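# Stack the lone carton neatly onto a carton stack

## Task

Pick up the single carton lying apart from the others, set it on top of a stack of cartons so that it is aligned with the cartons beneath it, and then release it.

## Robot and tools

ROBOT AND FRAME. There are two arms, left_arm and right_arm, each with a two-finger gripper. All positions and orientations use one scene frame. Its origin is on the table top midway between the arms, +x points out over the table, +y points toward left_arm, and +z points up. The arm names do not mean left or right in a picture. The bases sit at about (-0.036, +0.246, 0) for left_arm and (+0.016, -0.331, 0) for right_arm, each turned only slightly about z. Joint ranges (rad), base to hand: waist -2.880 to 2.880, shoulder 0 to 3.142, elbow 0 to 3.019, wrist pitch -1.693 to 1.571, wrist yaw -1.571 to 1.571, wrist roll -2.094 to 2.094.

GRIPPER. The fingers extend along the gripper's own +z axis and close along its y axis. The reported end_effector_position is the spot between the finger pads, roughly 1 cm short of the tips. Orientation is a quaternion written w first (qw, qx, qy, qz).

THE 16-NUMBER ROW. Every motion command is a row of 16 numbers covering both arms, even when only one moves: left_arm x, y, z, qw, qx, qy, qz, opening, then right_arm in the same order. x, y, z are metres and the quaternion is an absolute orientation, both in the scene frame. Together they form an absolute pose to go to, not an offset. Opening is also absolute, from -1 (closed) to +1 (fully open, 0.094 m apart). A row is rejected outright if either arm's target lies more than 0.6 m from its last reported position along any axis of its gripper. On every control step the commanded pose is also clamped to at most 70 mm and 16 degrees away from the hand's measured pose. To keep an arm still, resend its complete pose from the last result before it stopped, plus the opening it should keep. To keep a hand's orientation, repeat the same target quaternion in every row rather than copying the slightly drifted one from the result.

execute_actions. Argument actions is a list holding at most one item. An empty list only reports the current state. An item with rows (1 to 15 rows of 16 numbers) and steps (1 to 15, default 15) plays one row per step, each step 1/30 s long, and repeats the final row if there are more steps than rows. When the action ends, each arm continues only to its last clamped pose, so a distant target may need more actions. An item with only steps (up to 300) is a wait, counted from the previous result, and the time spent replying is part of it. Optional pictures (true/false) controls whether camera images come back.

move. target is one 16-number row of absolute poses and openings. speed is the top path speed in m/s, from 0.002 to 0.5, default 0.25; rotation is capped at twice that in rad/s. Each hand follows a straight line toward its pose, both lines finish together, and a move lasts 0.5 to 10 s. It stops at 10 s even if short. Paths ignore obstacles and the other arm. Hands lag, may wander and may overshoot speed, mostly near full reach. The opening is applied at the start. The move: line reports the outcome (done, off_target, moving, held, fault) and any limits. limits=paced means the pose was clamped. limits=held means some steps were blocked, after which the arm may lurch fast. Each hand's distance from its pose is also given.

wait. seconds, 0 to 10: the scene runs and nothing new is commanded.

zoom_image. camera is cam_high (504x504), cam_left_wrist or cam_right_wrist (both 616x616 fisheye). region is [x0, y0, x1, y1] in pixels of that image, top-left origin, at most 504 by 504. It returns an enlarged view. Calibration data with each picture result lets image points be related to the scene frame.

read_manual. It only returns licence text, with section "licences". finished_scene. Pass the scene number to end that scene for good; its result says whether the goal was met. Replying with no tool call ends everything.

READING RESULTS. The state line gives each hand's position and quaternion. These can be slightly wrong, more so far from the base, and hands often settle a centimetre or more low. grip_measured is the finger opening on the command scale; the last Joint positions number is the opening in metres. Each can be off by about 1 mm. "pose unreachable" means a clearance check changed or blocked that arm's command. HELD marks steps that were not sent. A Hand target line shows where the controller is now steering each hand. Joint torques are noisy and offset. MOTOR HOT appears at 85 °C; at 100 °C that arm goes limp and drops (OVER-TEMPERATURE FAULT). The simulation keeps running while you think.

GRASPING AND CARE. To hold a carton, command an opening about 0.03 below grip_measured; a smaller gap holds more gently. Grip force here is weak, about 13 to 25 N per pad, so lift and carry slowly. Held objects may be tugged, and loose ones nudged, now and then. Approach contacts slowly, and do not aim far past the contact point, because that presses harder. Never let the arms strike or push each other. Do not knock cartons or the stack off the table. Avoid drops, slips and slams. Place the carton squarely on the stack, open the fingers, and lift clear before finishing.

Each tool is called after "Request:" in YAML: its name, and indented under it one key for each argument.

## Session

Request:
execute_actions:
  actions: []

Scene clock: 0.00 s of 4200.00 s.
left_arm: end_effector_position=(+0.1361, +0.4610, +0.2824) grip_measured=+1.000 end_effector_quat_wxyz=(+0.000, +0.769, -0.638, +0.043) | right_arm: end_effector_position=(+0.5106, -0.6188, +0.2461) grip_measured=+1.000 end_effector_quat_wxyz=(+0.136, +0.294, +0.943, -0.075)
Joint positions: left_arm=[ 0.901  1.059  1.147 -1.665  0.085 -0.805  0.094] | right_arm=[-0.411  1.647  1.588 -1.214  0.093  0.091  0.094]
Joint velocities: left_arm=[ 0.005  0.005  0.002 -0.002 -0.022  0.022  0.   ] | right_arm=[-0.015 -0.005  0.002 -0.002 -0.095 -0.022  0.   ]
Joint torques (N m, as the arm reports them, + toward a larger angle): no reading
Hand target (left_arm): +0.139, +0.465, +0.289; -0.008, +0.768, -0.639, +0.042
Hand target (right_arm): +0.516, -0.622, +0.250; +0.142, +0.294, +0.942, -0.076

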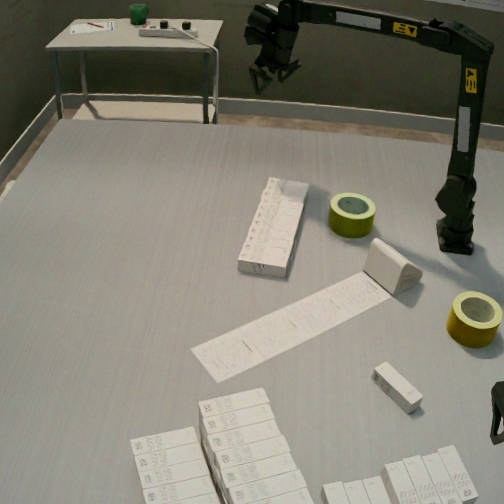

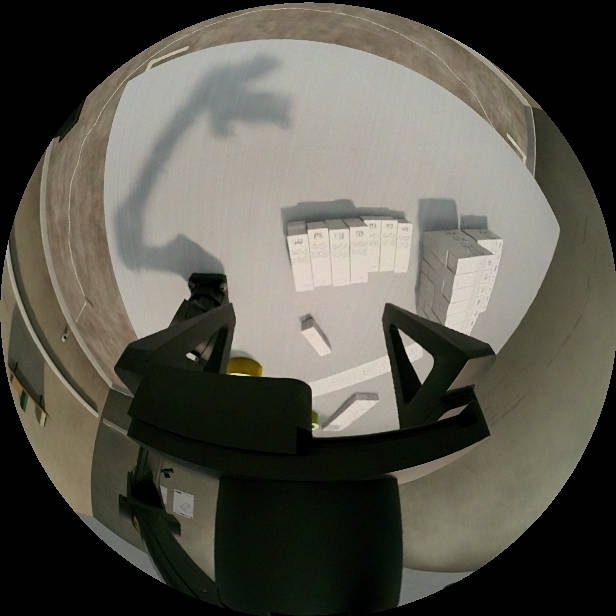

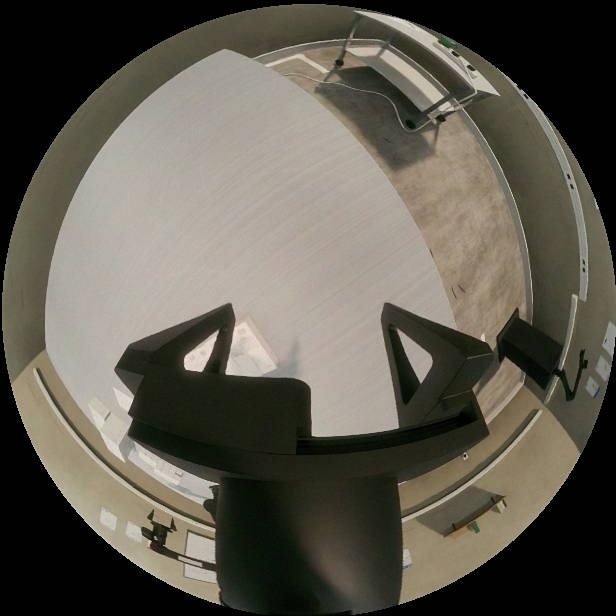

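Request:
zoom_image:
  camera: "cam_high"
  region: [100, 330, 504, 504]

Request:
zoom_image:
  camera: "cam_left_wrist"
  region: [260, 180, 520, 400]

Region (100, 330, 504, 504) of cam_high's 504x504 image, scaled by 1.248, with more detail than that image has; it fills the top 217 rows of this view, and the rest is white.

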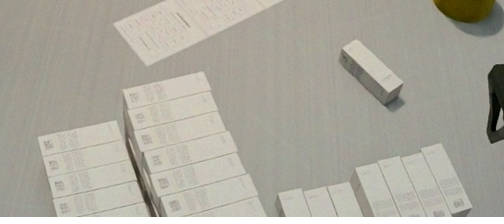

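Region (260, 180, 520, 400) of cam_left_wrist's 616x616 image, scaled by 1.938, with more detail than that image has; it fills the top 426 rows of this view, and the rest is white.

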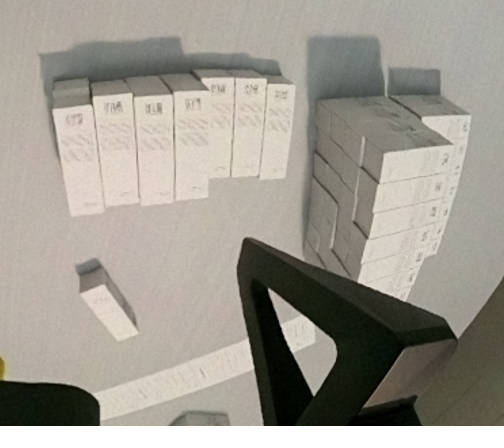

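Request:
move:
  target: [0.21,0.30,0.27,0,0.707,-0.707,0,1,0.5106,-0.6188,0.2461,0.136,0.294,0.943,-0.075,1]
  speed: 0.3

Scene clock: 15.23 s of 4200.00 s.
left_arm: end_effector_position=(+0.2086, +0.2971, +0.2730) grip_measured=+1.000 end_effector_quat_wxyz=(+0.000, +0.702, -0.712, -0.002) | right_arm: end_effector_position=(+0.5106, -0.6188, +0.2461) grip_measured=+1.000 end_effector_quat_wxyz=(+0.136, +0.294, +0.943, -0.075)
Joint positions: left_arm=[ 0.155  0.988  1.079 -1.665 -0.004 -1.353  0.094] | right_arm=[-0.411  1.647  1.588 -1.214  0.093  0.091  0.094]
Joint velocities: left_arm=[-0.005 -0.015  0.002  0.007  0.022 -0.066  0.   ] | right_arm=[ 0.005 -0.005  0.002 -0.007  0.125 -0.037  0.   ]
Joint torques (N m, as the arm reports them, + toward a larger angle): left_arm=[ 0.23 -3.58 10.69  0.66 -0.08 -0.09] | right_arm=[  0.47 -15.44  10.83   0.89   0.17   0.01]
Hand target (left_arm): +0.212, +0.298, +0.270; +0.001, +0.707, -0.707, -0.005
Hand target (right_arm): +0.511, -0.619, +0.246; +0.136, +0.294, +0.943, -0.075
Off the commanded pose (left_arm): 0.004 m, 1 deg.
Off the commanded pose (right_arm): 0.000 m, 0 deg.
After step 90, 10.93 s passed at rest.
move: done
camera_calibration (this result's frames):
cam_left_wrist: T_world_to_cam=[[0.9996, -0.0267964, -0.00901898, -0.19209], [-0.0165402, -0.812936, 0.582118, 0.0898763], [-0.0229305, -0.581736, -0.813054, 0.520857], [0, 0, 0, 1]] pos_world=[0.205443, 0.370918, 0.369434]

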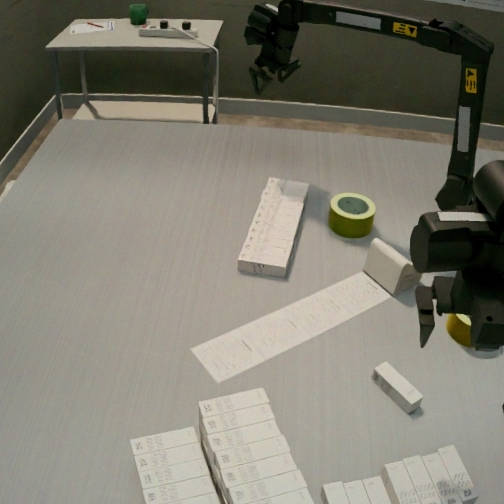

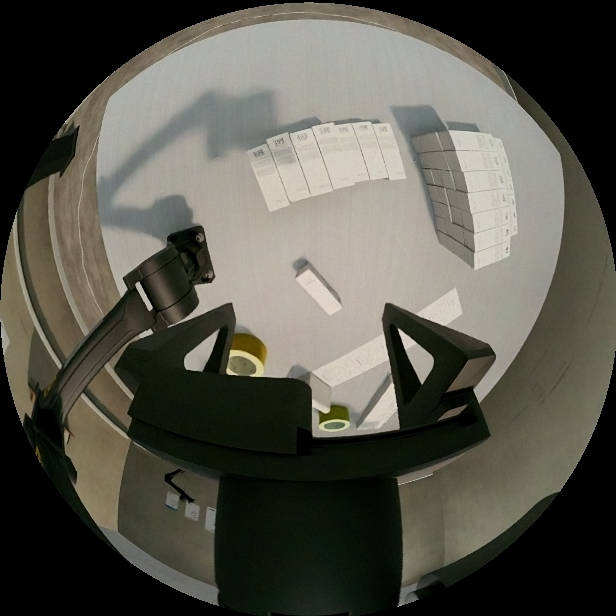

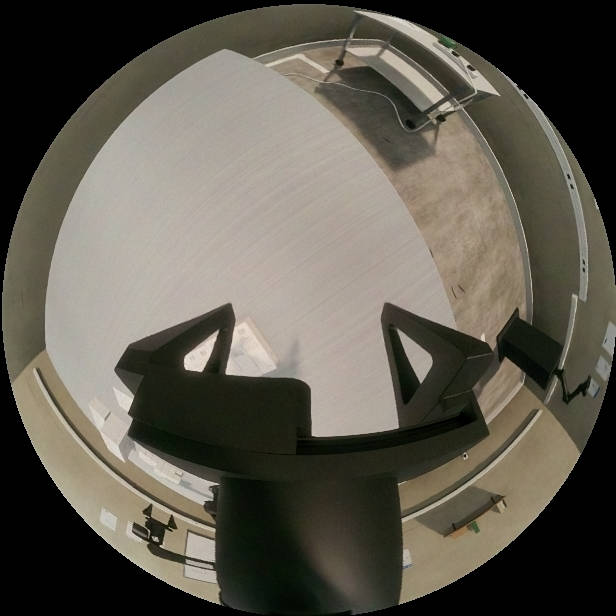

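Request:
zoom_image:
  camera: "cam_left_wrist"
  region: [230, 100, 430, 330]

Request:
zoom_image:
  camera: "cam_left_wrist"
  region: [390, 100, 540, 280]

Region (230, 100, 430, 330) of cam_left_wrist's 616x616 image, scaled by 2.191, with more detail than that image has; it fills the left 438 columns of this view, and the rest is white.

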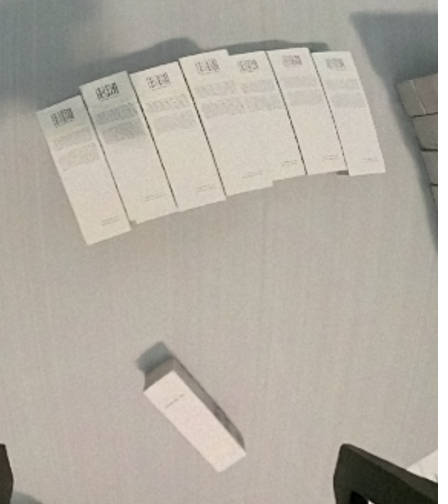

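Region (390, 100, 540, 280) of cam_left_wrist's 616x616 image, scaled by 2.800, with more detail than that image has.

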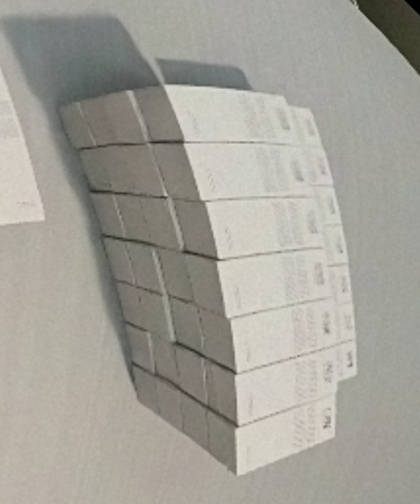

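Request:
move:
  target: [0.22,0.159,0.12,0,0.438,0.899,0,0.6,0.5106,-0.6188,0.2461,0.136,0.294,0.943,-0.075,1]
  speed: 0.4

Scene clock: 52.60 s of 4200.00 s.
left_arm: end_effector_position=(+0.2176, +0.1621, +0.1254) grip_measured=+0.601 end_effector_quat_wxyz=(-0.001, +0.425, +0.905, +0.003) | right_arm: end_effector_position=(+0.5106, -0.6188, +0.2461) grip_measured=+1.000 end_effector_quat_wxyz=(+0.136, +0.294, +0.943, -0.075)
Joint positions: left_arm=[-0.373  1.09   0.752 -1.234 -0.007  0.554  0.075] | right_arm=[-0.411  1.647  1.588 -1.214  0.093  0.091  0.094]
Joint velocities: left_arm=[-0.005  0.015 -0.027  0.002 -0.051  0.037 -0.   ] | right_arm=[-0.005 -0.015  0.027  0.007  0.007  0.037  0.   ]
Joint torques (N m, as the arm reports them, + toward a larger angle): left_arm=[-0.7  -4.4   9.68  1.    0.18  0.17] | right_arm=[  0.43 -15.2   10.87   0.9    0.17   0.01]
Hand target (left_arm): +0.217, +0.158, +0.120; -0.003, +0.438, +0.899, +0.002
Hand target (right_arm): +0.511, -0.619, +0.246; +0.136, +0.294, +0.943, -0.075
Off the commanded pose (left_arm): 0.007 m, 2 deg.
Off the commanded pose (right_arm): 0.000 m, 0 deg.
After step 90, 30.63 s passed at rest.
move: done
camera_calibration (this result's frames):
cam_left_wrist: T_world_to_cam=[[-0.777428, -0.628892, -0.0100827, 0.278426], [-0.51339, 0.625222, 0.587816, -0.059514], [-0.363368, 0.462161, -0.808932, 0.226913], [0, 0, 0, 1]] pos_world=[0.268355, 0.107439, 0.221348]

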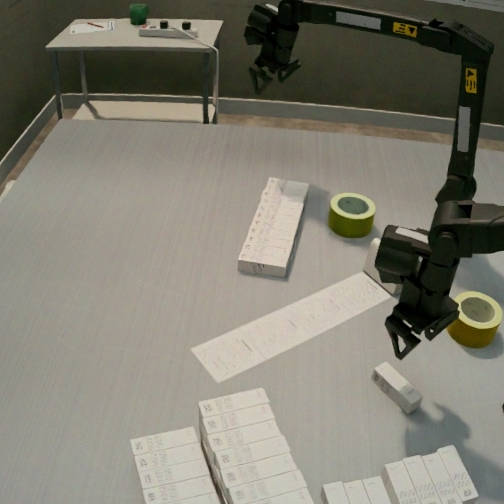

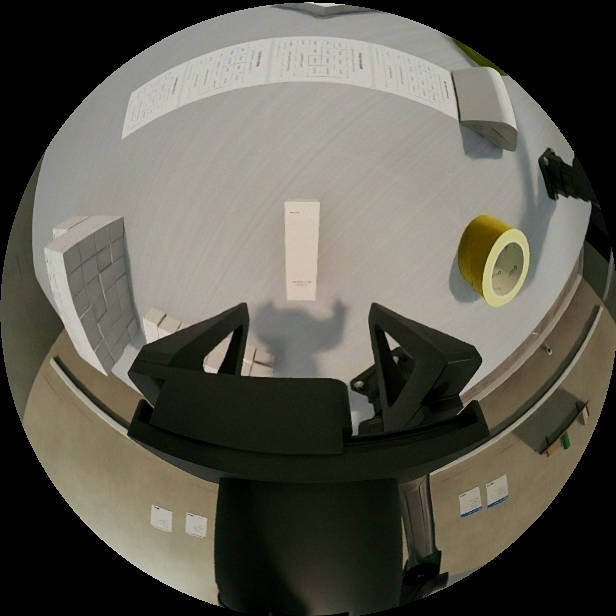

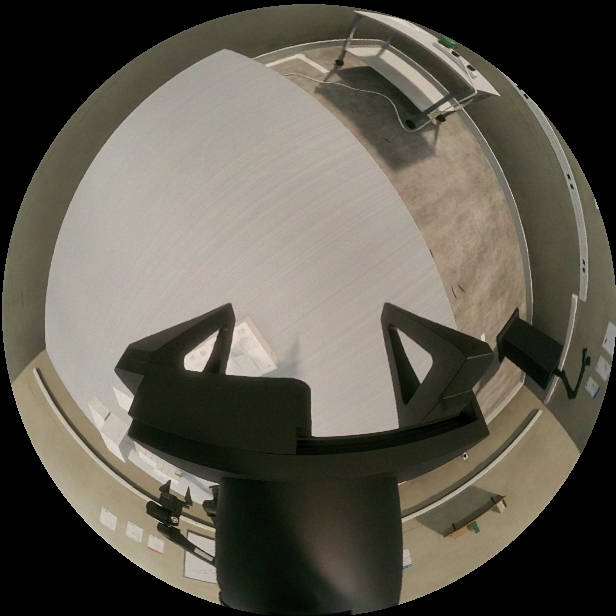

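Request:
move:
  target: [0.226,0.168,0.022,0,0.438,0.899,0,0.3,0.5106,-0.6188,0.2461,0.136,0.294,0.943,-0.075,1]
  speed: 0.15

Scene clock: 59.57 s of 4200.00 s.
left_arm: end_effector_position=(+0.2218, +0.1654, +0.0254) grip_measured=+0.301 end_effector_quat_wxyz=(-0.002, +0.439, +0.899, +0.001) | right_arm: end_effector_position=(+0.5106, -0.6188, +0.2461) grip_measured=+1.000 end_effector_quat_wxyz=(+0.136, +0.294, +0.943, -0.075)
Joint positions: left_arm=[-0.354  1.27   0.587 -0.891 -0.003  0.603  0.061] | right_arm=[-0.411  1.647  1.588 -1.214  0.093  0.091  0.094]
Joint velocities: left_arm=[ 0.005  0.005 -0.002 -0.002 -0.022  0.022 -0.   ] | right_arm=[-0.015 -0.005 -0.007 -0.017  0.051 -0.022  0.   ]
Joint torques (N m, as the arm reports them, + toward a larger angle): left_arm=[ 1.4  -5.33  8.26  1.11  0.25  0.16] | right_arm=[  0.39 -15.29  10.83   0.86   0.18   0.01]
Hand target (left_arm): +0.224, +0.168, +0.022; +0.000, +0.438, +0.899, -0.000
Hand target (right_arm): +0.511, -0.619, +0.246; +0.136, +0.294, +0.943, -0.075
Off the commanded pose (left_arm): 0.006 m, 0 deg.
Off the commanded pose (right_arm): 0.000 m, 0 deg.
After step 90, 2.87 s passed at rest.
move: done
camera_calibration (this result's frames):
cam_left_wrist: T_world_to_cam=[[-0.79605, -0.605208, -0.00521075, 0.282856], [-0.491962, 0.64203, 0.588023, -0.00822648], [-0.352531, 0.470659, -0.808828, 0.14221], [0, 0, 0, 1]] pos_world=[0.271254, 0.109536, 0.121335]

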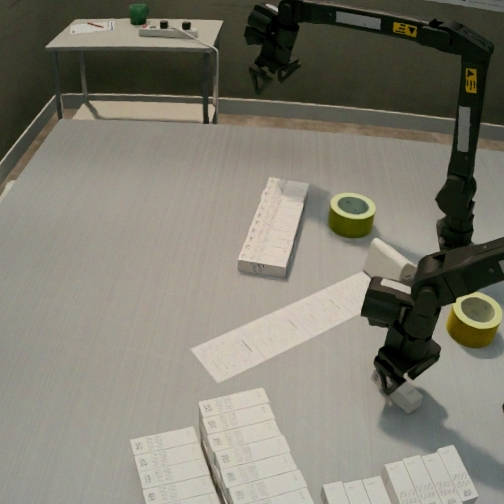

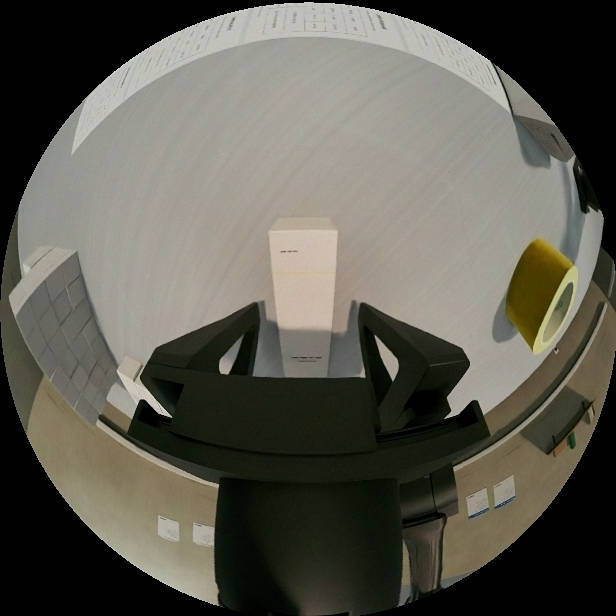

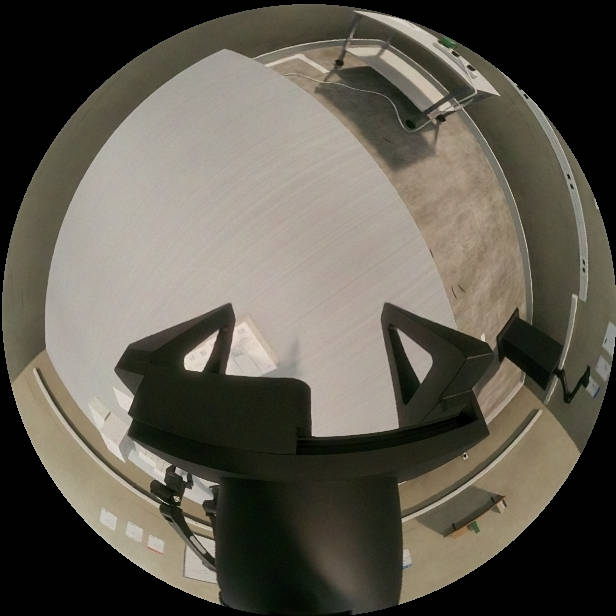

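Request:
execute_actions:
  actions:
    - {"rows":[[0.226,0.168,0.022,0,0.438,0.899,0,-0.45,0.5106,-0.6188,0.2461,0.136,0.294,0.943,-0.075,1]],"steps":15}

Scene clock: 62.67 s of 4200.00 s.
left_arm: end_effector_position=(+0.2221, +0.1653, +0.0254) grip_measured=-0.354 end_effector_quat_wxyz=(-0.001, +0.439, +0.898, +0.001) | right_arm: end_effector_position=(+0.5106, -0.6188, +0.2461) grip_measured=+1.000 end_effector_quat_wxyz=(+0.136, +0.294, +0.943, -0.075)
Joint positions: left_arm=[-0.353  1.27   0.587 -0.89  -0.002  0.605  0.03 ] | right_arm=[-0.411  1.647  1.588 -1.214  0.093  0.091  0.094]
Joint velocities: left_arm=[-0.005 -0.005 -0.002 -0.022 -0.051 -0.022  0.   ] | right_arm=[-0.015 -0.015  0.017  0.002  0.022 -0.051  0.   ]
Joint torques (N m, as the arm reports them, + toward a larger angle): left_arm=[ 1.29 -5.36  8.71  0.96  0.22  0.16] | right_arm=[  0.38 -15.17  10.84   0.94   0.17   0.01]
Hand target (left_arm): +0.226, +0.168, +0.022; -0.000, +0.438, +0.899, +0.000
Hand target (right_arm): +0.511, -0.619, +0.246; +0.136, +0.294, +0.943, -0.075
Off the commanded pose (left_arm): 0.006 m, 0 deg.
Off the commanded pose (right_arm): 0.000 m, 0 deg.
Steps of this call (steps 1 to 78: nothing new was sent; steps 79 to 93: all 15 steps of this action). Readings (end_effector_position):
79: left_arm (+0.2218, +0.1654, +0.0254) | right_arm (+0.5106, -0.6188, +0.2461)
80: left_arm (+0.2218, +0.1654, +0.0254) | right_arm (+0.5106, -0.6188, +0.2461)
82: left_arm (+0.2220, +0.1653, +0.0254) | right_arm (+0.5106, -0.6188, +0.2461)
86: left_arm (+0.2221, +0.1653, +0.0254) | right_arm (+0.5106, -0.6188, +0.2461)
93: the state above
camera_calibration (this result's frames):
cam_left_wrist: T_world_to_cam=[[-0.796965, -0.604001, -0.00546428, 0.28306], [-0.491699, 0.643478, 0.586658, -0.00822702], [-0.350826, 0.470233, -0.809816, 0.142114], [0, 0, 0, 1]] pos_world=[0.271401, 0.109436, 0.12146]

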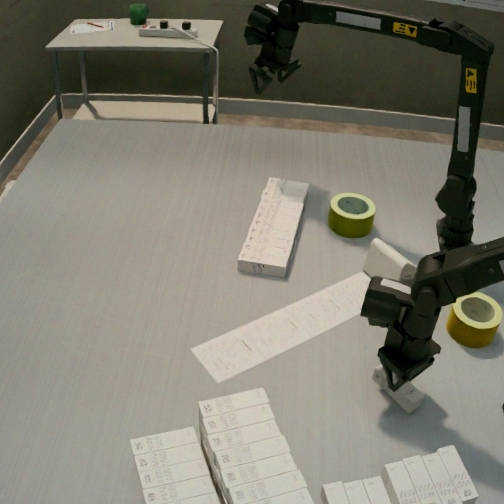

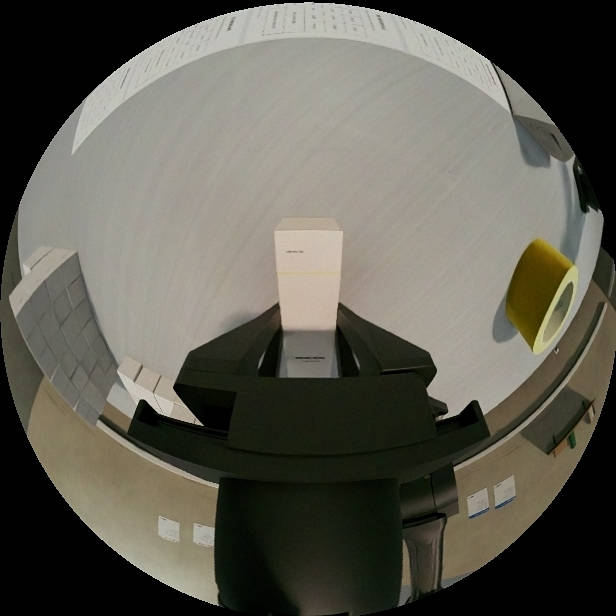

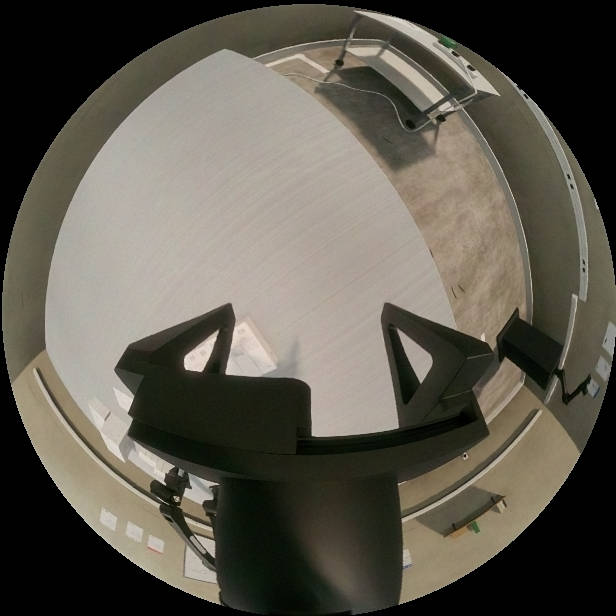

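Request:
move:
  target: [0.222,0.18,0.13,0,0.48,0.877,0,-0.45,0.5106,-0.6188,0.2461,0.136,0.294,0.943,-0.075,1]
  speed: 0.25

Request:
move:
  target: [0.177,0.381,0.125,0,0.605,0.797,0,-0.45,0.5106,-0.6188,0.2461,0.136,0.294,0.943,-0.075,1]
  speed: 0.25

Scene clock: 68.00 s of 4200.00 s.
left_arm: end_effector_position=(+0.2150, +0.1781, +0.1198) grip_measured=-0.354 end_effector_quat_wxyz=(-0.005, +0.480, +0.877, -0.000) | right_arm: end_effector_position=(+0.5106, -0.6188, +0.2461) grip_measured=+1.000 end_effector_quat_wxyz=(+0.136, +0.294, +0.943, -0.075)
Joint positions: left_arm=[-0.314  1.081  0.731 -1.231 -0.002  0.736  0.03 ] | right_arm=[-0.411  1.647  1.588 -1.214  0.093  0.091  0.094]
Joint velocities: left_arm=[ 0.005 -0.005  0.017 -0.002 -0.022  0.007 -0.   ] | right_arm=[-0.005 -0.015  0.002 -0.002 -0.051 -0.007  0.   ]
Joint torques (N m, as the arm reports them, + toward a larger angle): left_arm=[ 1.33 -4.68 12.88 -0.15  0.22  0.15] | right_arm=[  0.31 -15.25  10.82   0.91   0.17   0.02]
Hand target (left_arm): +0.224, +0.180, +0.130; +0.000, +0.480, +0.877, -0.000
Hand target (right_arm): +0.511, -0.619, +0.246; +0.136, +0.294, +0.943, -0.075
Off the commanded pose (left_arm): 0.013 m, 1 deg.
Off the commanded pose (right_arm): 0.000 m, 0 deg.
After step 90, 1.37 s passed at rest.
move: off_target (left_arm)
camera_calibration (this result's frames):
cam_left_wrist: T_world_to_cam=[[-0.848868, -0.528604, 0.000875127, 0.282578], [-0.425618, 0.684466, 0.591908, -0.0975143], [-0.313484, 0.50208, -0.806005, 0.195792], [0, 0, 0, 1]] pos_world=[0.259745, 0.117814, 0.215282]

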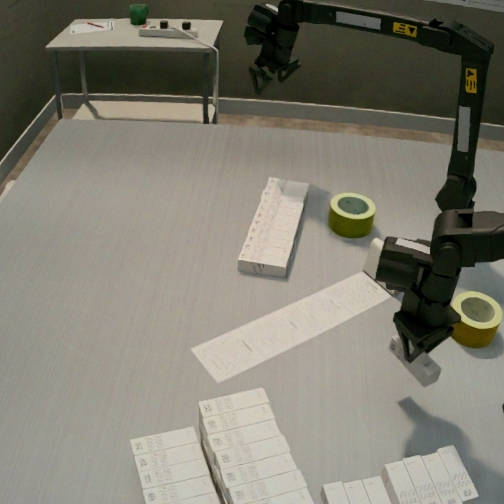

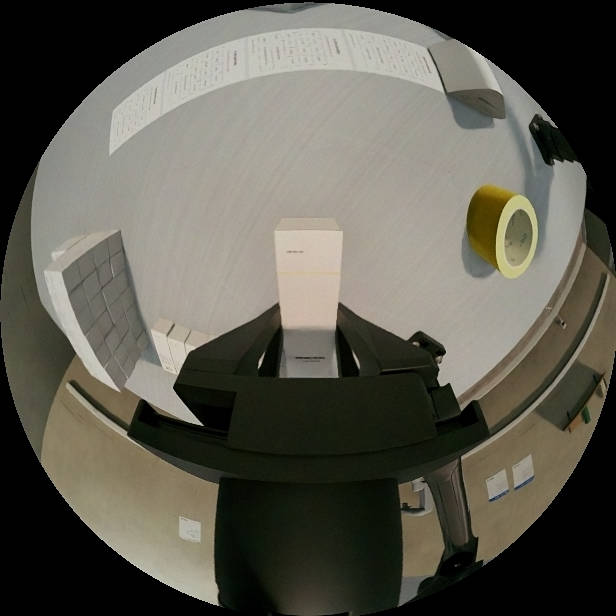

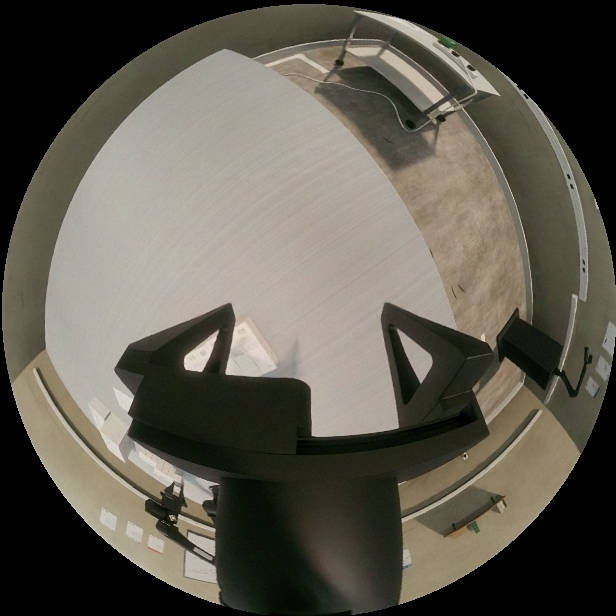

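Scene clock: 69.60 s of 4200.00 s.
left_arm: end_effector_position=(+0.1664, +0.3732, +0.1150) grip_measured=-0.354 end_effector_quat_wxyz=(-0.001, +0.602, +0.798, -0.013) | right_arm: end_effector_position=(+0.5106, -0.6188, +0.2461) grip_measured=+1.000 end_effector_quat_wxyz=(+0.136, +0.294, +0.943, -0.075)
Joint positions: left_arm=[ 0.518  1.031  0.685 -1.25   0.007  1.859  0.03 ] | right_arm=[-0.411  1.647  1.588 -1.214  0.093  0.091  0.094]
Joint velocities: left_arm=[ 0.005 -0.005  0.002 -0.002  0.022 -0.007  0.   ] | right_arm=[-0.005 -0.015  0.017 -0.002 -0.022 -0.007  0.   ]
Joint torques (N m, as the arm reports them, + toward a larger angle): left_arm=[ 0.84 -3.85 13.05  0.34  0.28  0.17] | right_arm=[  0.64 -15.23  10.84   0.89   0.17   0.01]
Hand target (left_arm): +0.176, +0.381, +0.125; +0.005, +0.605, +0.796, -0.002
Hand target (right_arm): +0.511, -0.619, +0.246; +0.136, +0.294, +0.943, -0.075
Off the commanded pose (left_arm): 0.017 m, 2 deg.
Off the commanded pose (right_arm): 0.000 m, 0 deg.
move: off_target (left_arm)
camera_calibration (this result's frames):
cam_left_wrist: T_world_to_cam=[[-0.964603, -0.263124, 0.0175027, 0.262696], [-0.206052, 0.793474, 0.572662, -0.32389], [-0.164569, 0.548785, -0.819605, 0.0381296], [0, 0, 0, 1]] pos_world=[0.192934, 0.305195, 0.212132]

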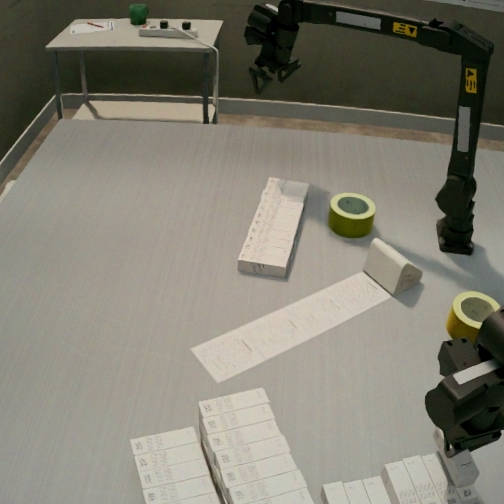

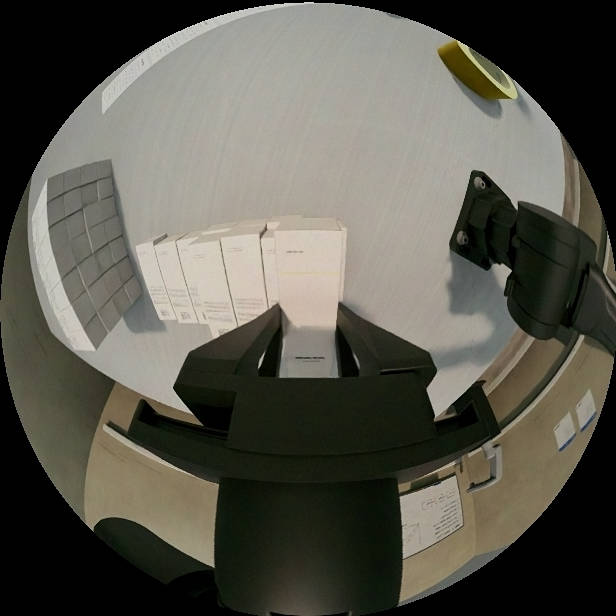

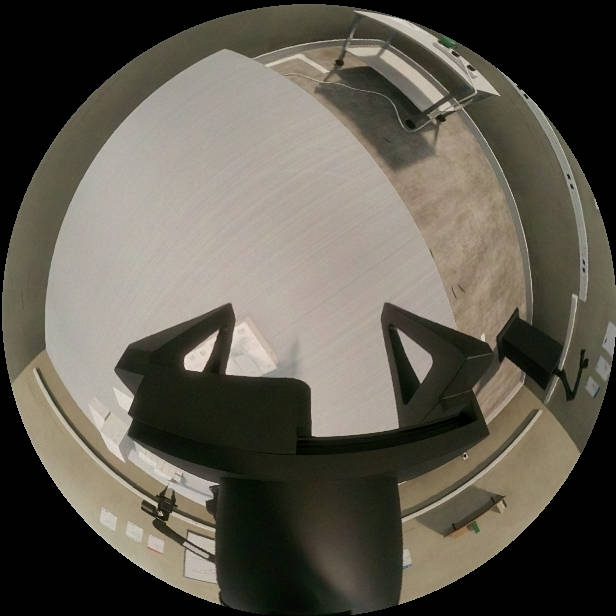

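Request:
zoom_image:
  camera: "cam_left_wrist"
  region: [130, 190, 390, 350]

Region (130, 190, 390, 350) of cam_left_wrist's 616x616 image, scaled by 1.938, with more detail than that image has; it fills the top 310 rows of this view, and the rest is white.

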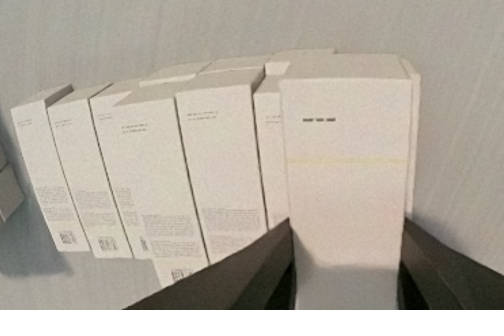

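Request:
move:
  target: [0.217,0.409,0.115,0,0.605,0.797,0,-0.45,0.5106,-0.6188,0.2461,0.136,0.294,0.943,-0.075,1]
  speed: 0.1

Scene clock: 82.00 s of 4200.00 s.
left_arm: end_effector_position=(+0.2014, +0.3964, +0.1033) grip_measured=-0.354 end_effector_quat_wxyz=(-0.006, +0.603, +0.798, -0.020) | right_arm: end_effector_position=(+0.5106, -0.6188, +0.2461) grip_measured=+1.000 end_effector_quat_wxyz=(+0.136, +0.294, +0.943, -0.075)
Joint positions: left_arm=[ 0.518  1.187  0.76  -1.185  0.003  1.861  0.03 ] | right_arm=[-0.411  1.647  1.588 -1.214  0.093  0.091  0.094]
Joint velocities: left_arm=[ 0.015 -0.005 -0.002 -0.007  0.037  0.022  0.001] | right_arm=[-0.015 -0.005 -0.012 -0.002 -0.11  -0.037  0.   ]
Joint torques (N m, as the arm reports them, + toward a larger angle): left_arm=[ 0.69 -5.49 13.31  0.7   0.08  0.15] | right_arm=[  0.4  -15.32  10.9    0.88   0.18   0.  ]
Hand target (left_arm): +0.216, +0.409, +0.114; -0.000, +0.604, +0.797, +0.000
Hand target (right_arm): +0.511, -0.619, +0.246; +0.136, +0.294, +0.943, -0.075
Off the commanded pose (left_arm): 0.023 m, 2 deg.
Off the commanded pose (right_arm): 0.000 m, 0 deg.
After step 90, 8.43 s passed at rest.
move: off_target (left_arm)
camera_calibration (this result's frames):
cam_left_wrist: T_world_to_cam=[[-0.964835, -0.260649, 0.0340075, 0.300144], [-0.195129, 0.796897, 0.571734, -0.331827], [-0.176122, 0.544993, -0.819734, 0.0254427], [0, 0, 0, 1]] pos_world=[0.229321, 0.328798, 0.200366]

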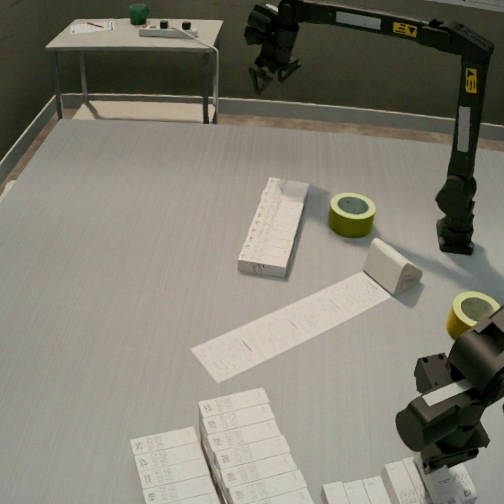

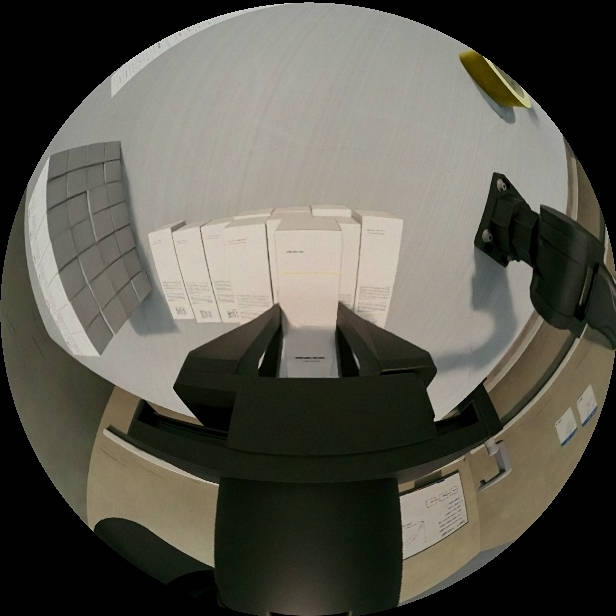

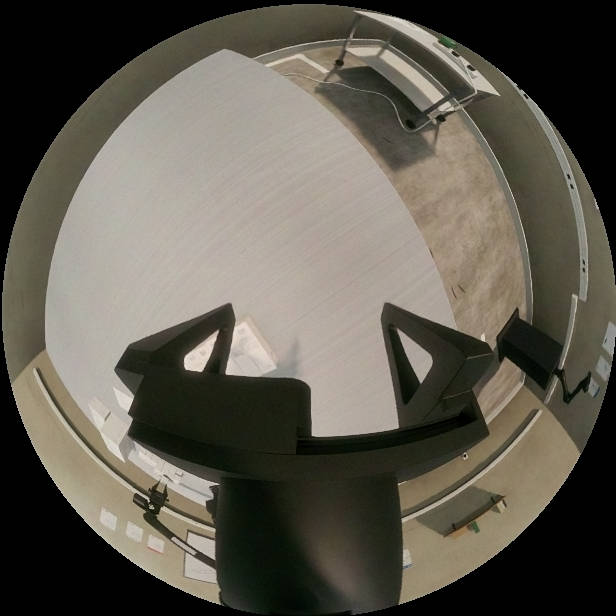

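Request:
zoom_image:
  camera: "cam_left_wrist"
  region: [200, 190, 420, 340]

Region (200, 190, 420, 340) of cam_left_wrist's 616x616 image, scaled by 2.291, with more detail than that image has; it fills the top 344 rows of this view, and the rest is white.

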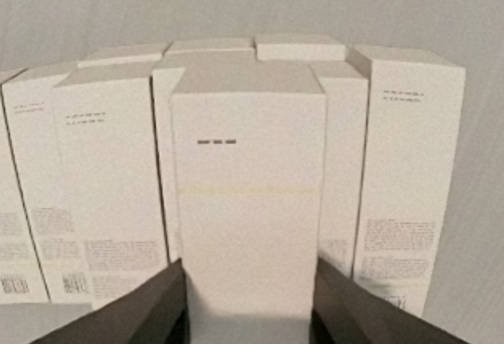

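Request:
move:
  target: [0.225,0.417,0.103,0,0.605,0.797,0,-0.45,0.5106,-0.6188,0.2461,0.136,0.294,0.943,-0.075,1]
  speed: 0.05

Request:
zoom_image:
  camera: "cam_left_wrist"
  region: [200, 190, 420, 340]

Scene clock: 90.60 s of 4200.00 s.
left_arm: end_effector_position=(+0.2080, +0.4007, +0.0915) grip_measured=-0.354 end_effector_quat_wxyz=(-0.007, +0.605, +0.796, -0.022) | right_arm: end_effector_position=(+0.5106, -0.6188, +0.2461) grip_measured=+1.000 end_effector_quat_wxyz=(+0.136, +0.294, +0.943, -0.075)
Joint positions: left_arm=[ 0.518  1.231  0.76  -1.147  0.002  1.866  0.03 ] | right_arm=[-0.411  1.647  1.588 -1.214  0.093  0.091  0.094]
Joint velocities: left_arm=[-0.005 -0.015 -0.002 -0.012 -0.051 -0.022 -0.001] | right_arm=[-0.005 -0.015 -0.002 -0.002 -0.051 -0.022  0.   ]
Joint torques (N m, as the arm reports them, + toward a larger angle): left_arm=[ 1.29 -5.81 13.56  0.8   0.08  0.19] | right_arm=[  0.44 -15.37  10.78   0.9    0.16   0.01]
Hand target (left_arm): +0.224, +0.417, +0.103; -0.000, +0.605, +0.797, +0.000
Hand target (right_arm): +0.511, -0.619, +0.246; +0.136, +0.294, +0.943, -0.075
Off the commanded pose (left_arm): 0.026 m, 3 deg.
Off the commanded pose (right_arm): 0.000 m, 0 deg.
After step 90, 4.70 s passed at rest.
move: off_target (left_arm)
camera_calibration (this result's frames):
cam_left_wrist: T_world_to_cam=[[-0.965951, -0.25575, 0.039133, 0.305891], [-0.188545, 0.799408, 0.570436, -0.329453], [-0.177172, 0.543635, -0.820409, 0.0153754], [0, 0, 0, 1]] pos_world=[0.236083, 0.33324, 0.188576]

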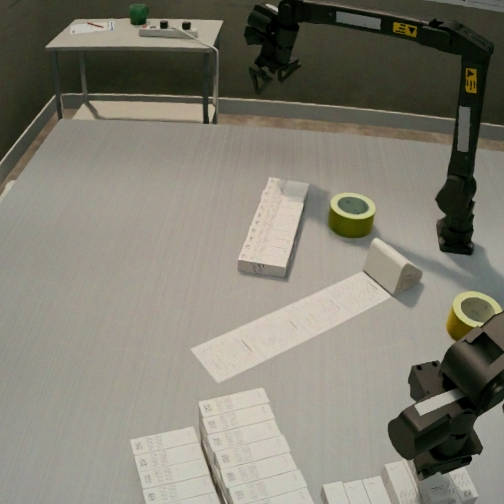

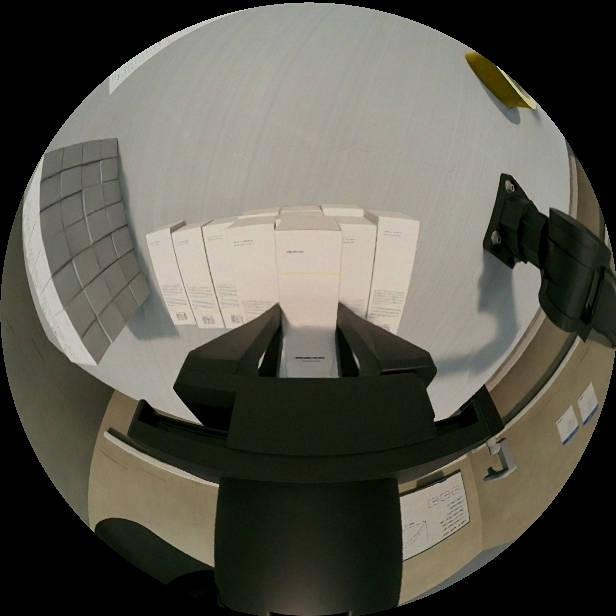

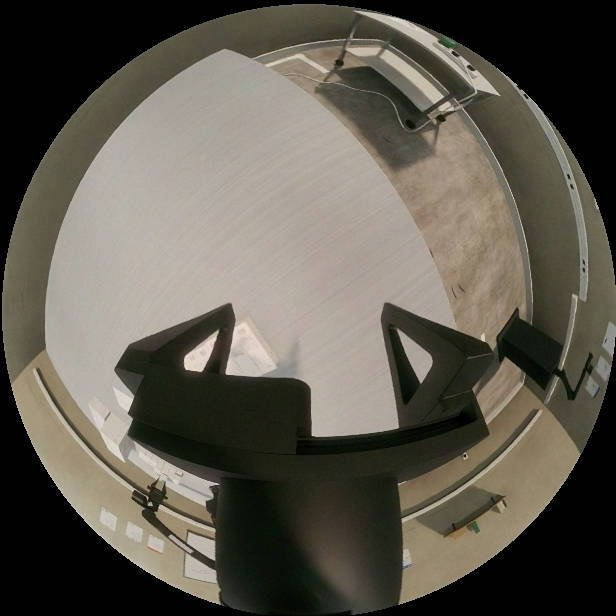

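Region (200, 190, 420, 340) of cam_left_wrist's 616x616 image, scaled by 2.291, with more detail than that image has; it fills the top 344 rows of this view, and the rest is white.

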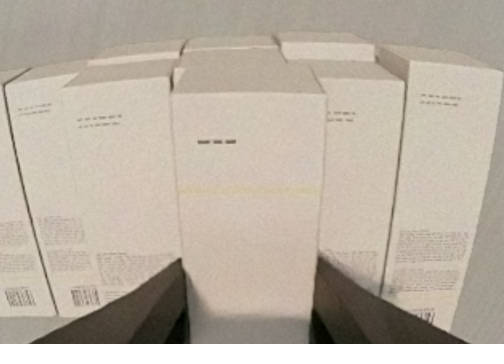

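Request:
move:
  target: [0.231,0.423,0.103,0,0.605,0.797,0,-0.45,0.5106,-0.6188,0.2461,0.136,0.294,0.943,-0.075,1]
  speed: 0.03

Request:
zoom_image:
  camera: "cam_left_wrist"
  region: [200, 190, 420, 340]

Scene clock: 96.27 s of 4200.00 s.
left_arm: end_effector_position=(+0.2151, +0.4067, +0.0924) grip_measured=-0.354 end_effector_quat_wxyz=(-0.006, +0.605, +0.796, -0.020) | right_arm: end_effector_position=(+0.5106, -0.6188, +0.2461) grip_measured=+1.000 end_effector_quat_wxyz=(+0.136, +0.294, +0.943, -0.075)
Joint positions: left_arm=[ 0.523  1.253  0.781 -1.142  0.002  1.872  0.03 ] | right_arm=[-0.411  1.647  1.588 -1.214  0.093  0.091  0.094]
Joint velocities: left_arm=[ 0.005 -0.005 -0.007 -0.007 -0.022  0.007 -0.   ] | right_arm=[-0.005  0.015 -0.002 -0.022 -0.037 -0.051  0.   ]
Joint torques (N m, as the arm reports them, + toward a larger angle): left_arm=[ 1.47 -5.85 13.43  0.77  0.08  0.19] | right_arm=[  0.53 -15.19  10.83   0.84   0.17   0.  ]
Hand target (left_arm): +0.230, +0.423, +0.103; -0.000, +0.605, +0.797, +0.000
Hand target (right_arm): +0.511, -0.619, +0.246; +0.136, +0.294, +0.943, -0.075
Off the commanded pose (left_arm): 0.025 m, 2 deg.
Off the commanded pose (right_arm): 0.000 m, 0 deg.
After step 90, 1.23 s passed at rest.
move: off_target (left_arm)
camera_calibration (this result's frames):
cam_left_wrist: T_world_to_cam=[[-0.966475, -0.254357, 0.0350494, 0.314129], [-0.189434, 0.798523, 0.571381, -0.332983], [-0.173323, 0.545586, -0.819936, 0.0124932], [0, 0, 0, 1]] pos_world=[0.242685, 0.338979, 0.189494]

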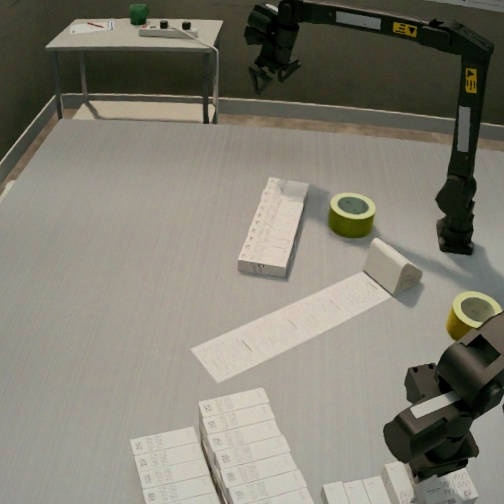

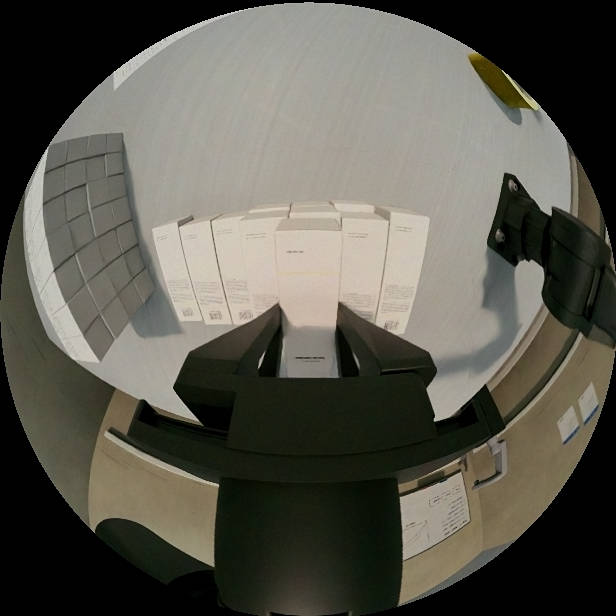

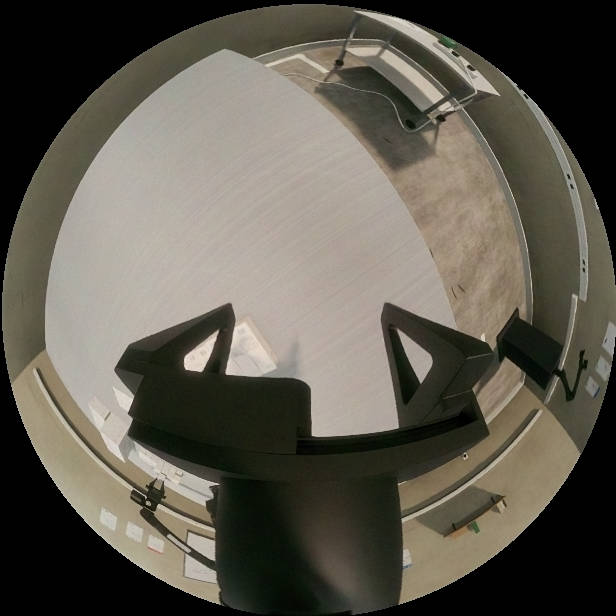

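Region (200, 190, 420, 340) of cam_left_wrist's 616x616 image, scaled by 2.291, with more detail than that image has; it fills the top 344 rows of this view, and the rest is white.

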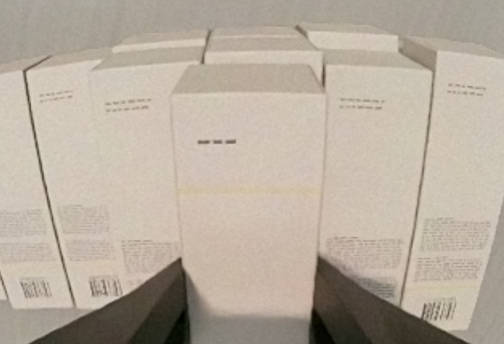

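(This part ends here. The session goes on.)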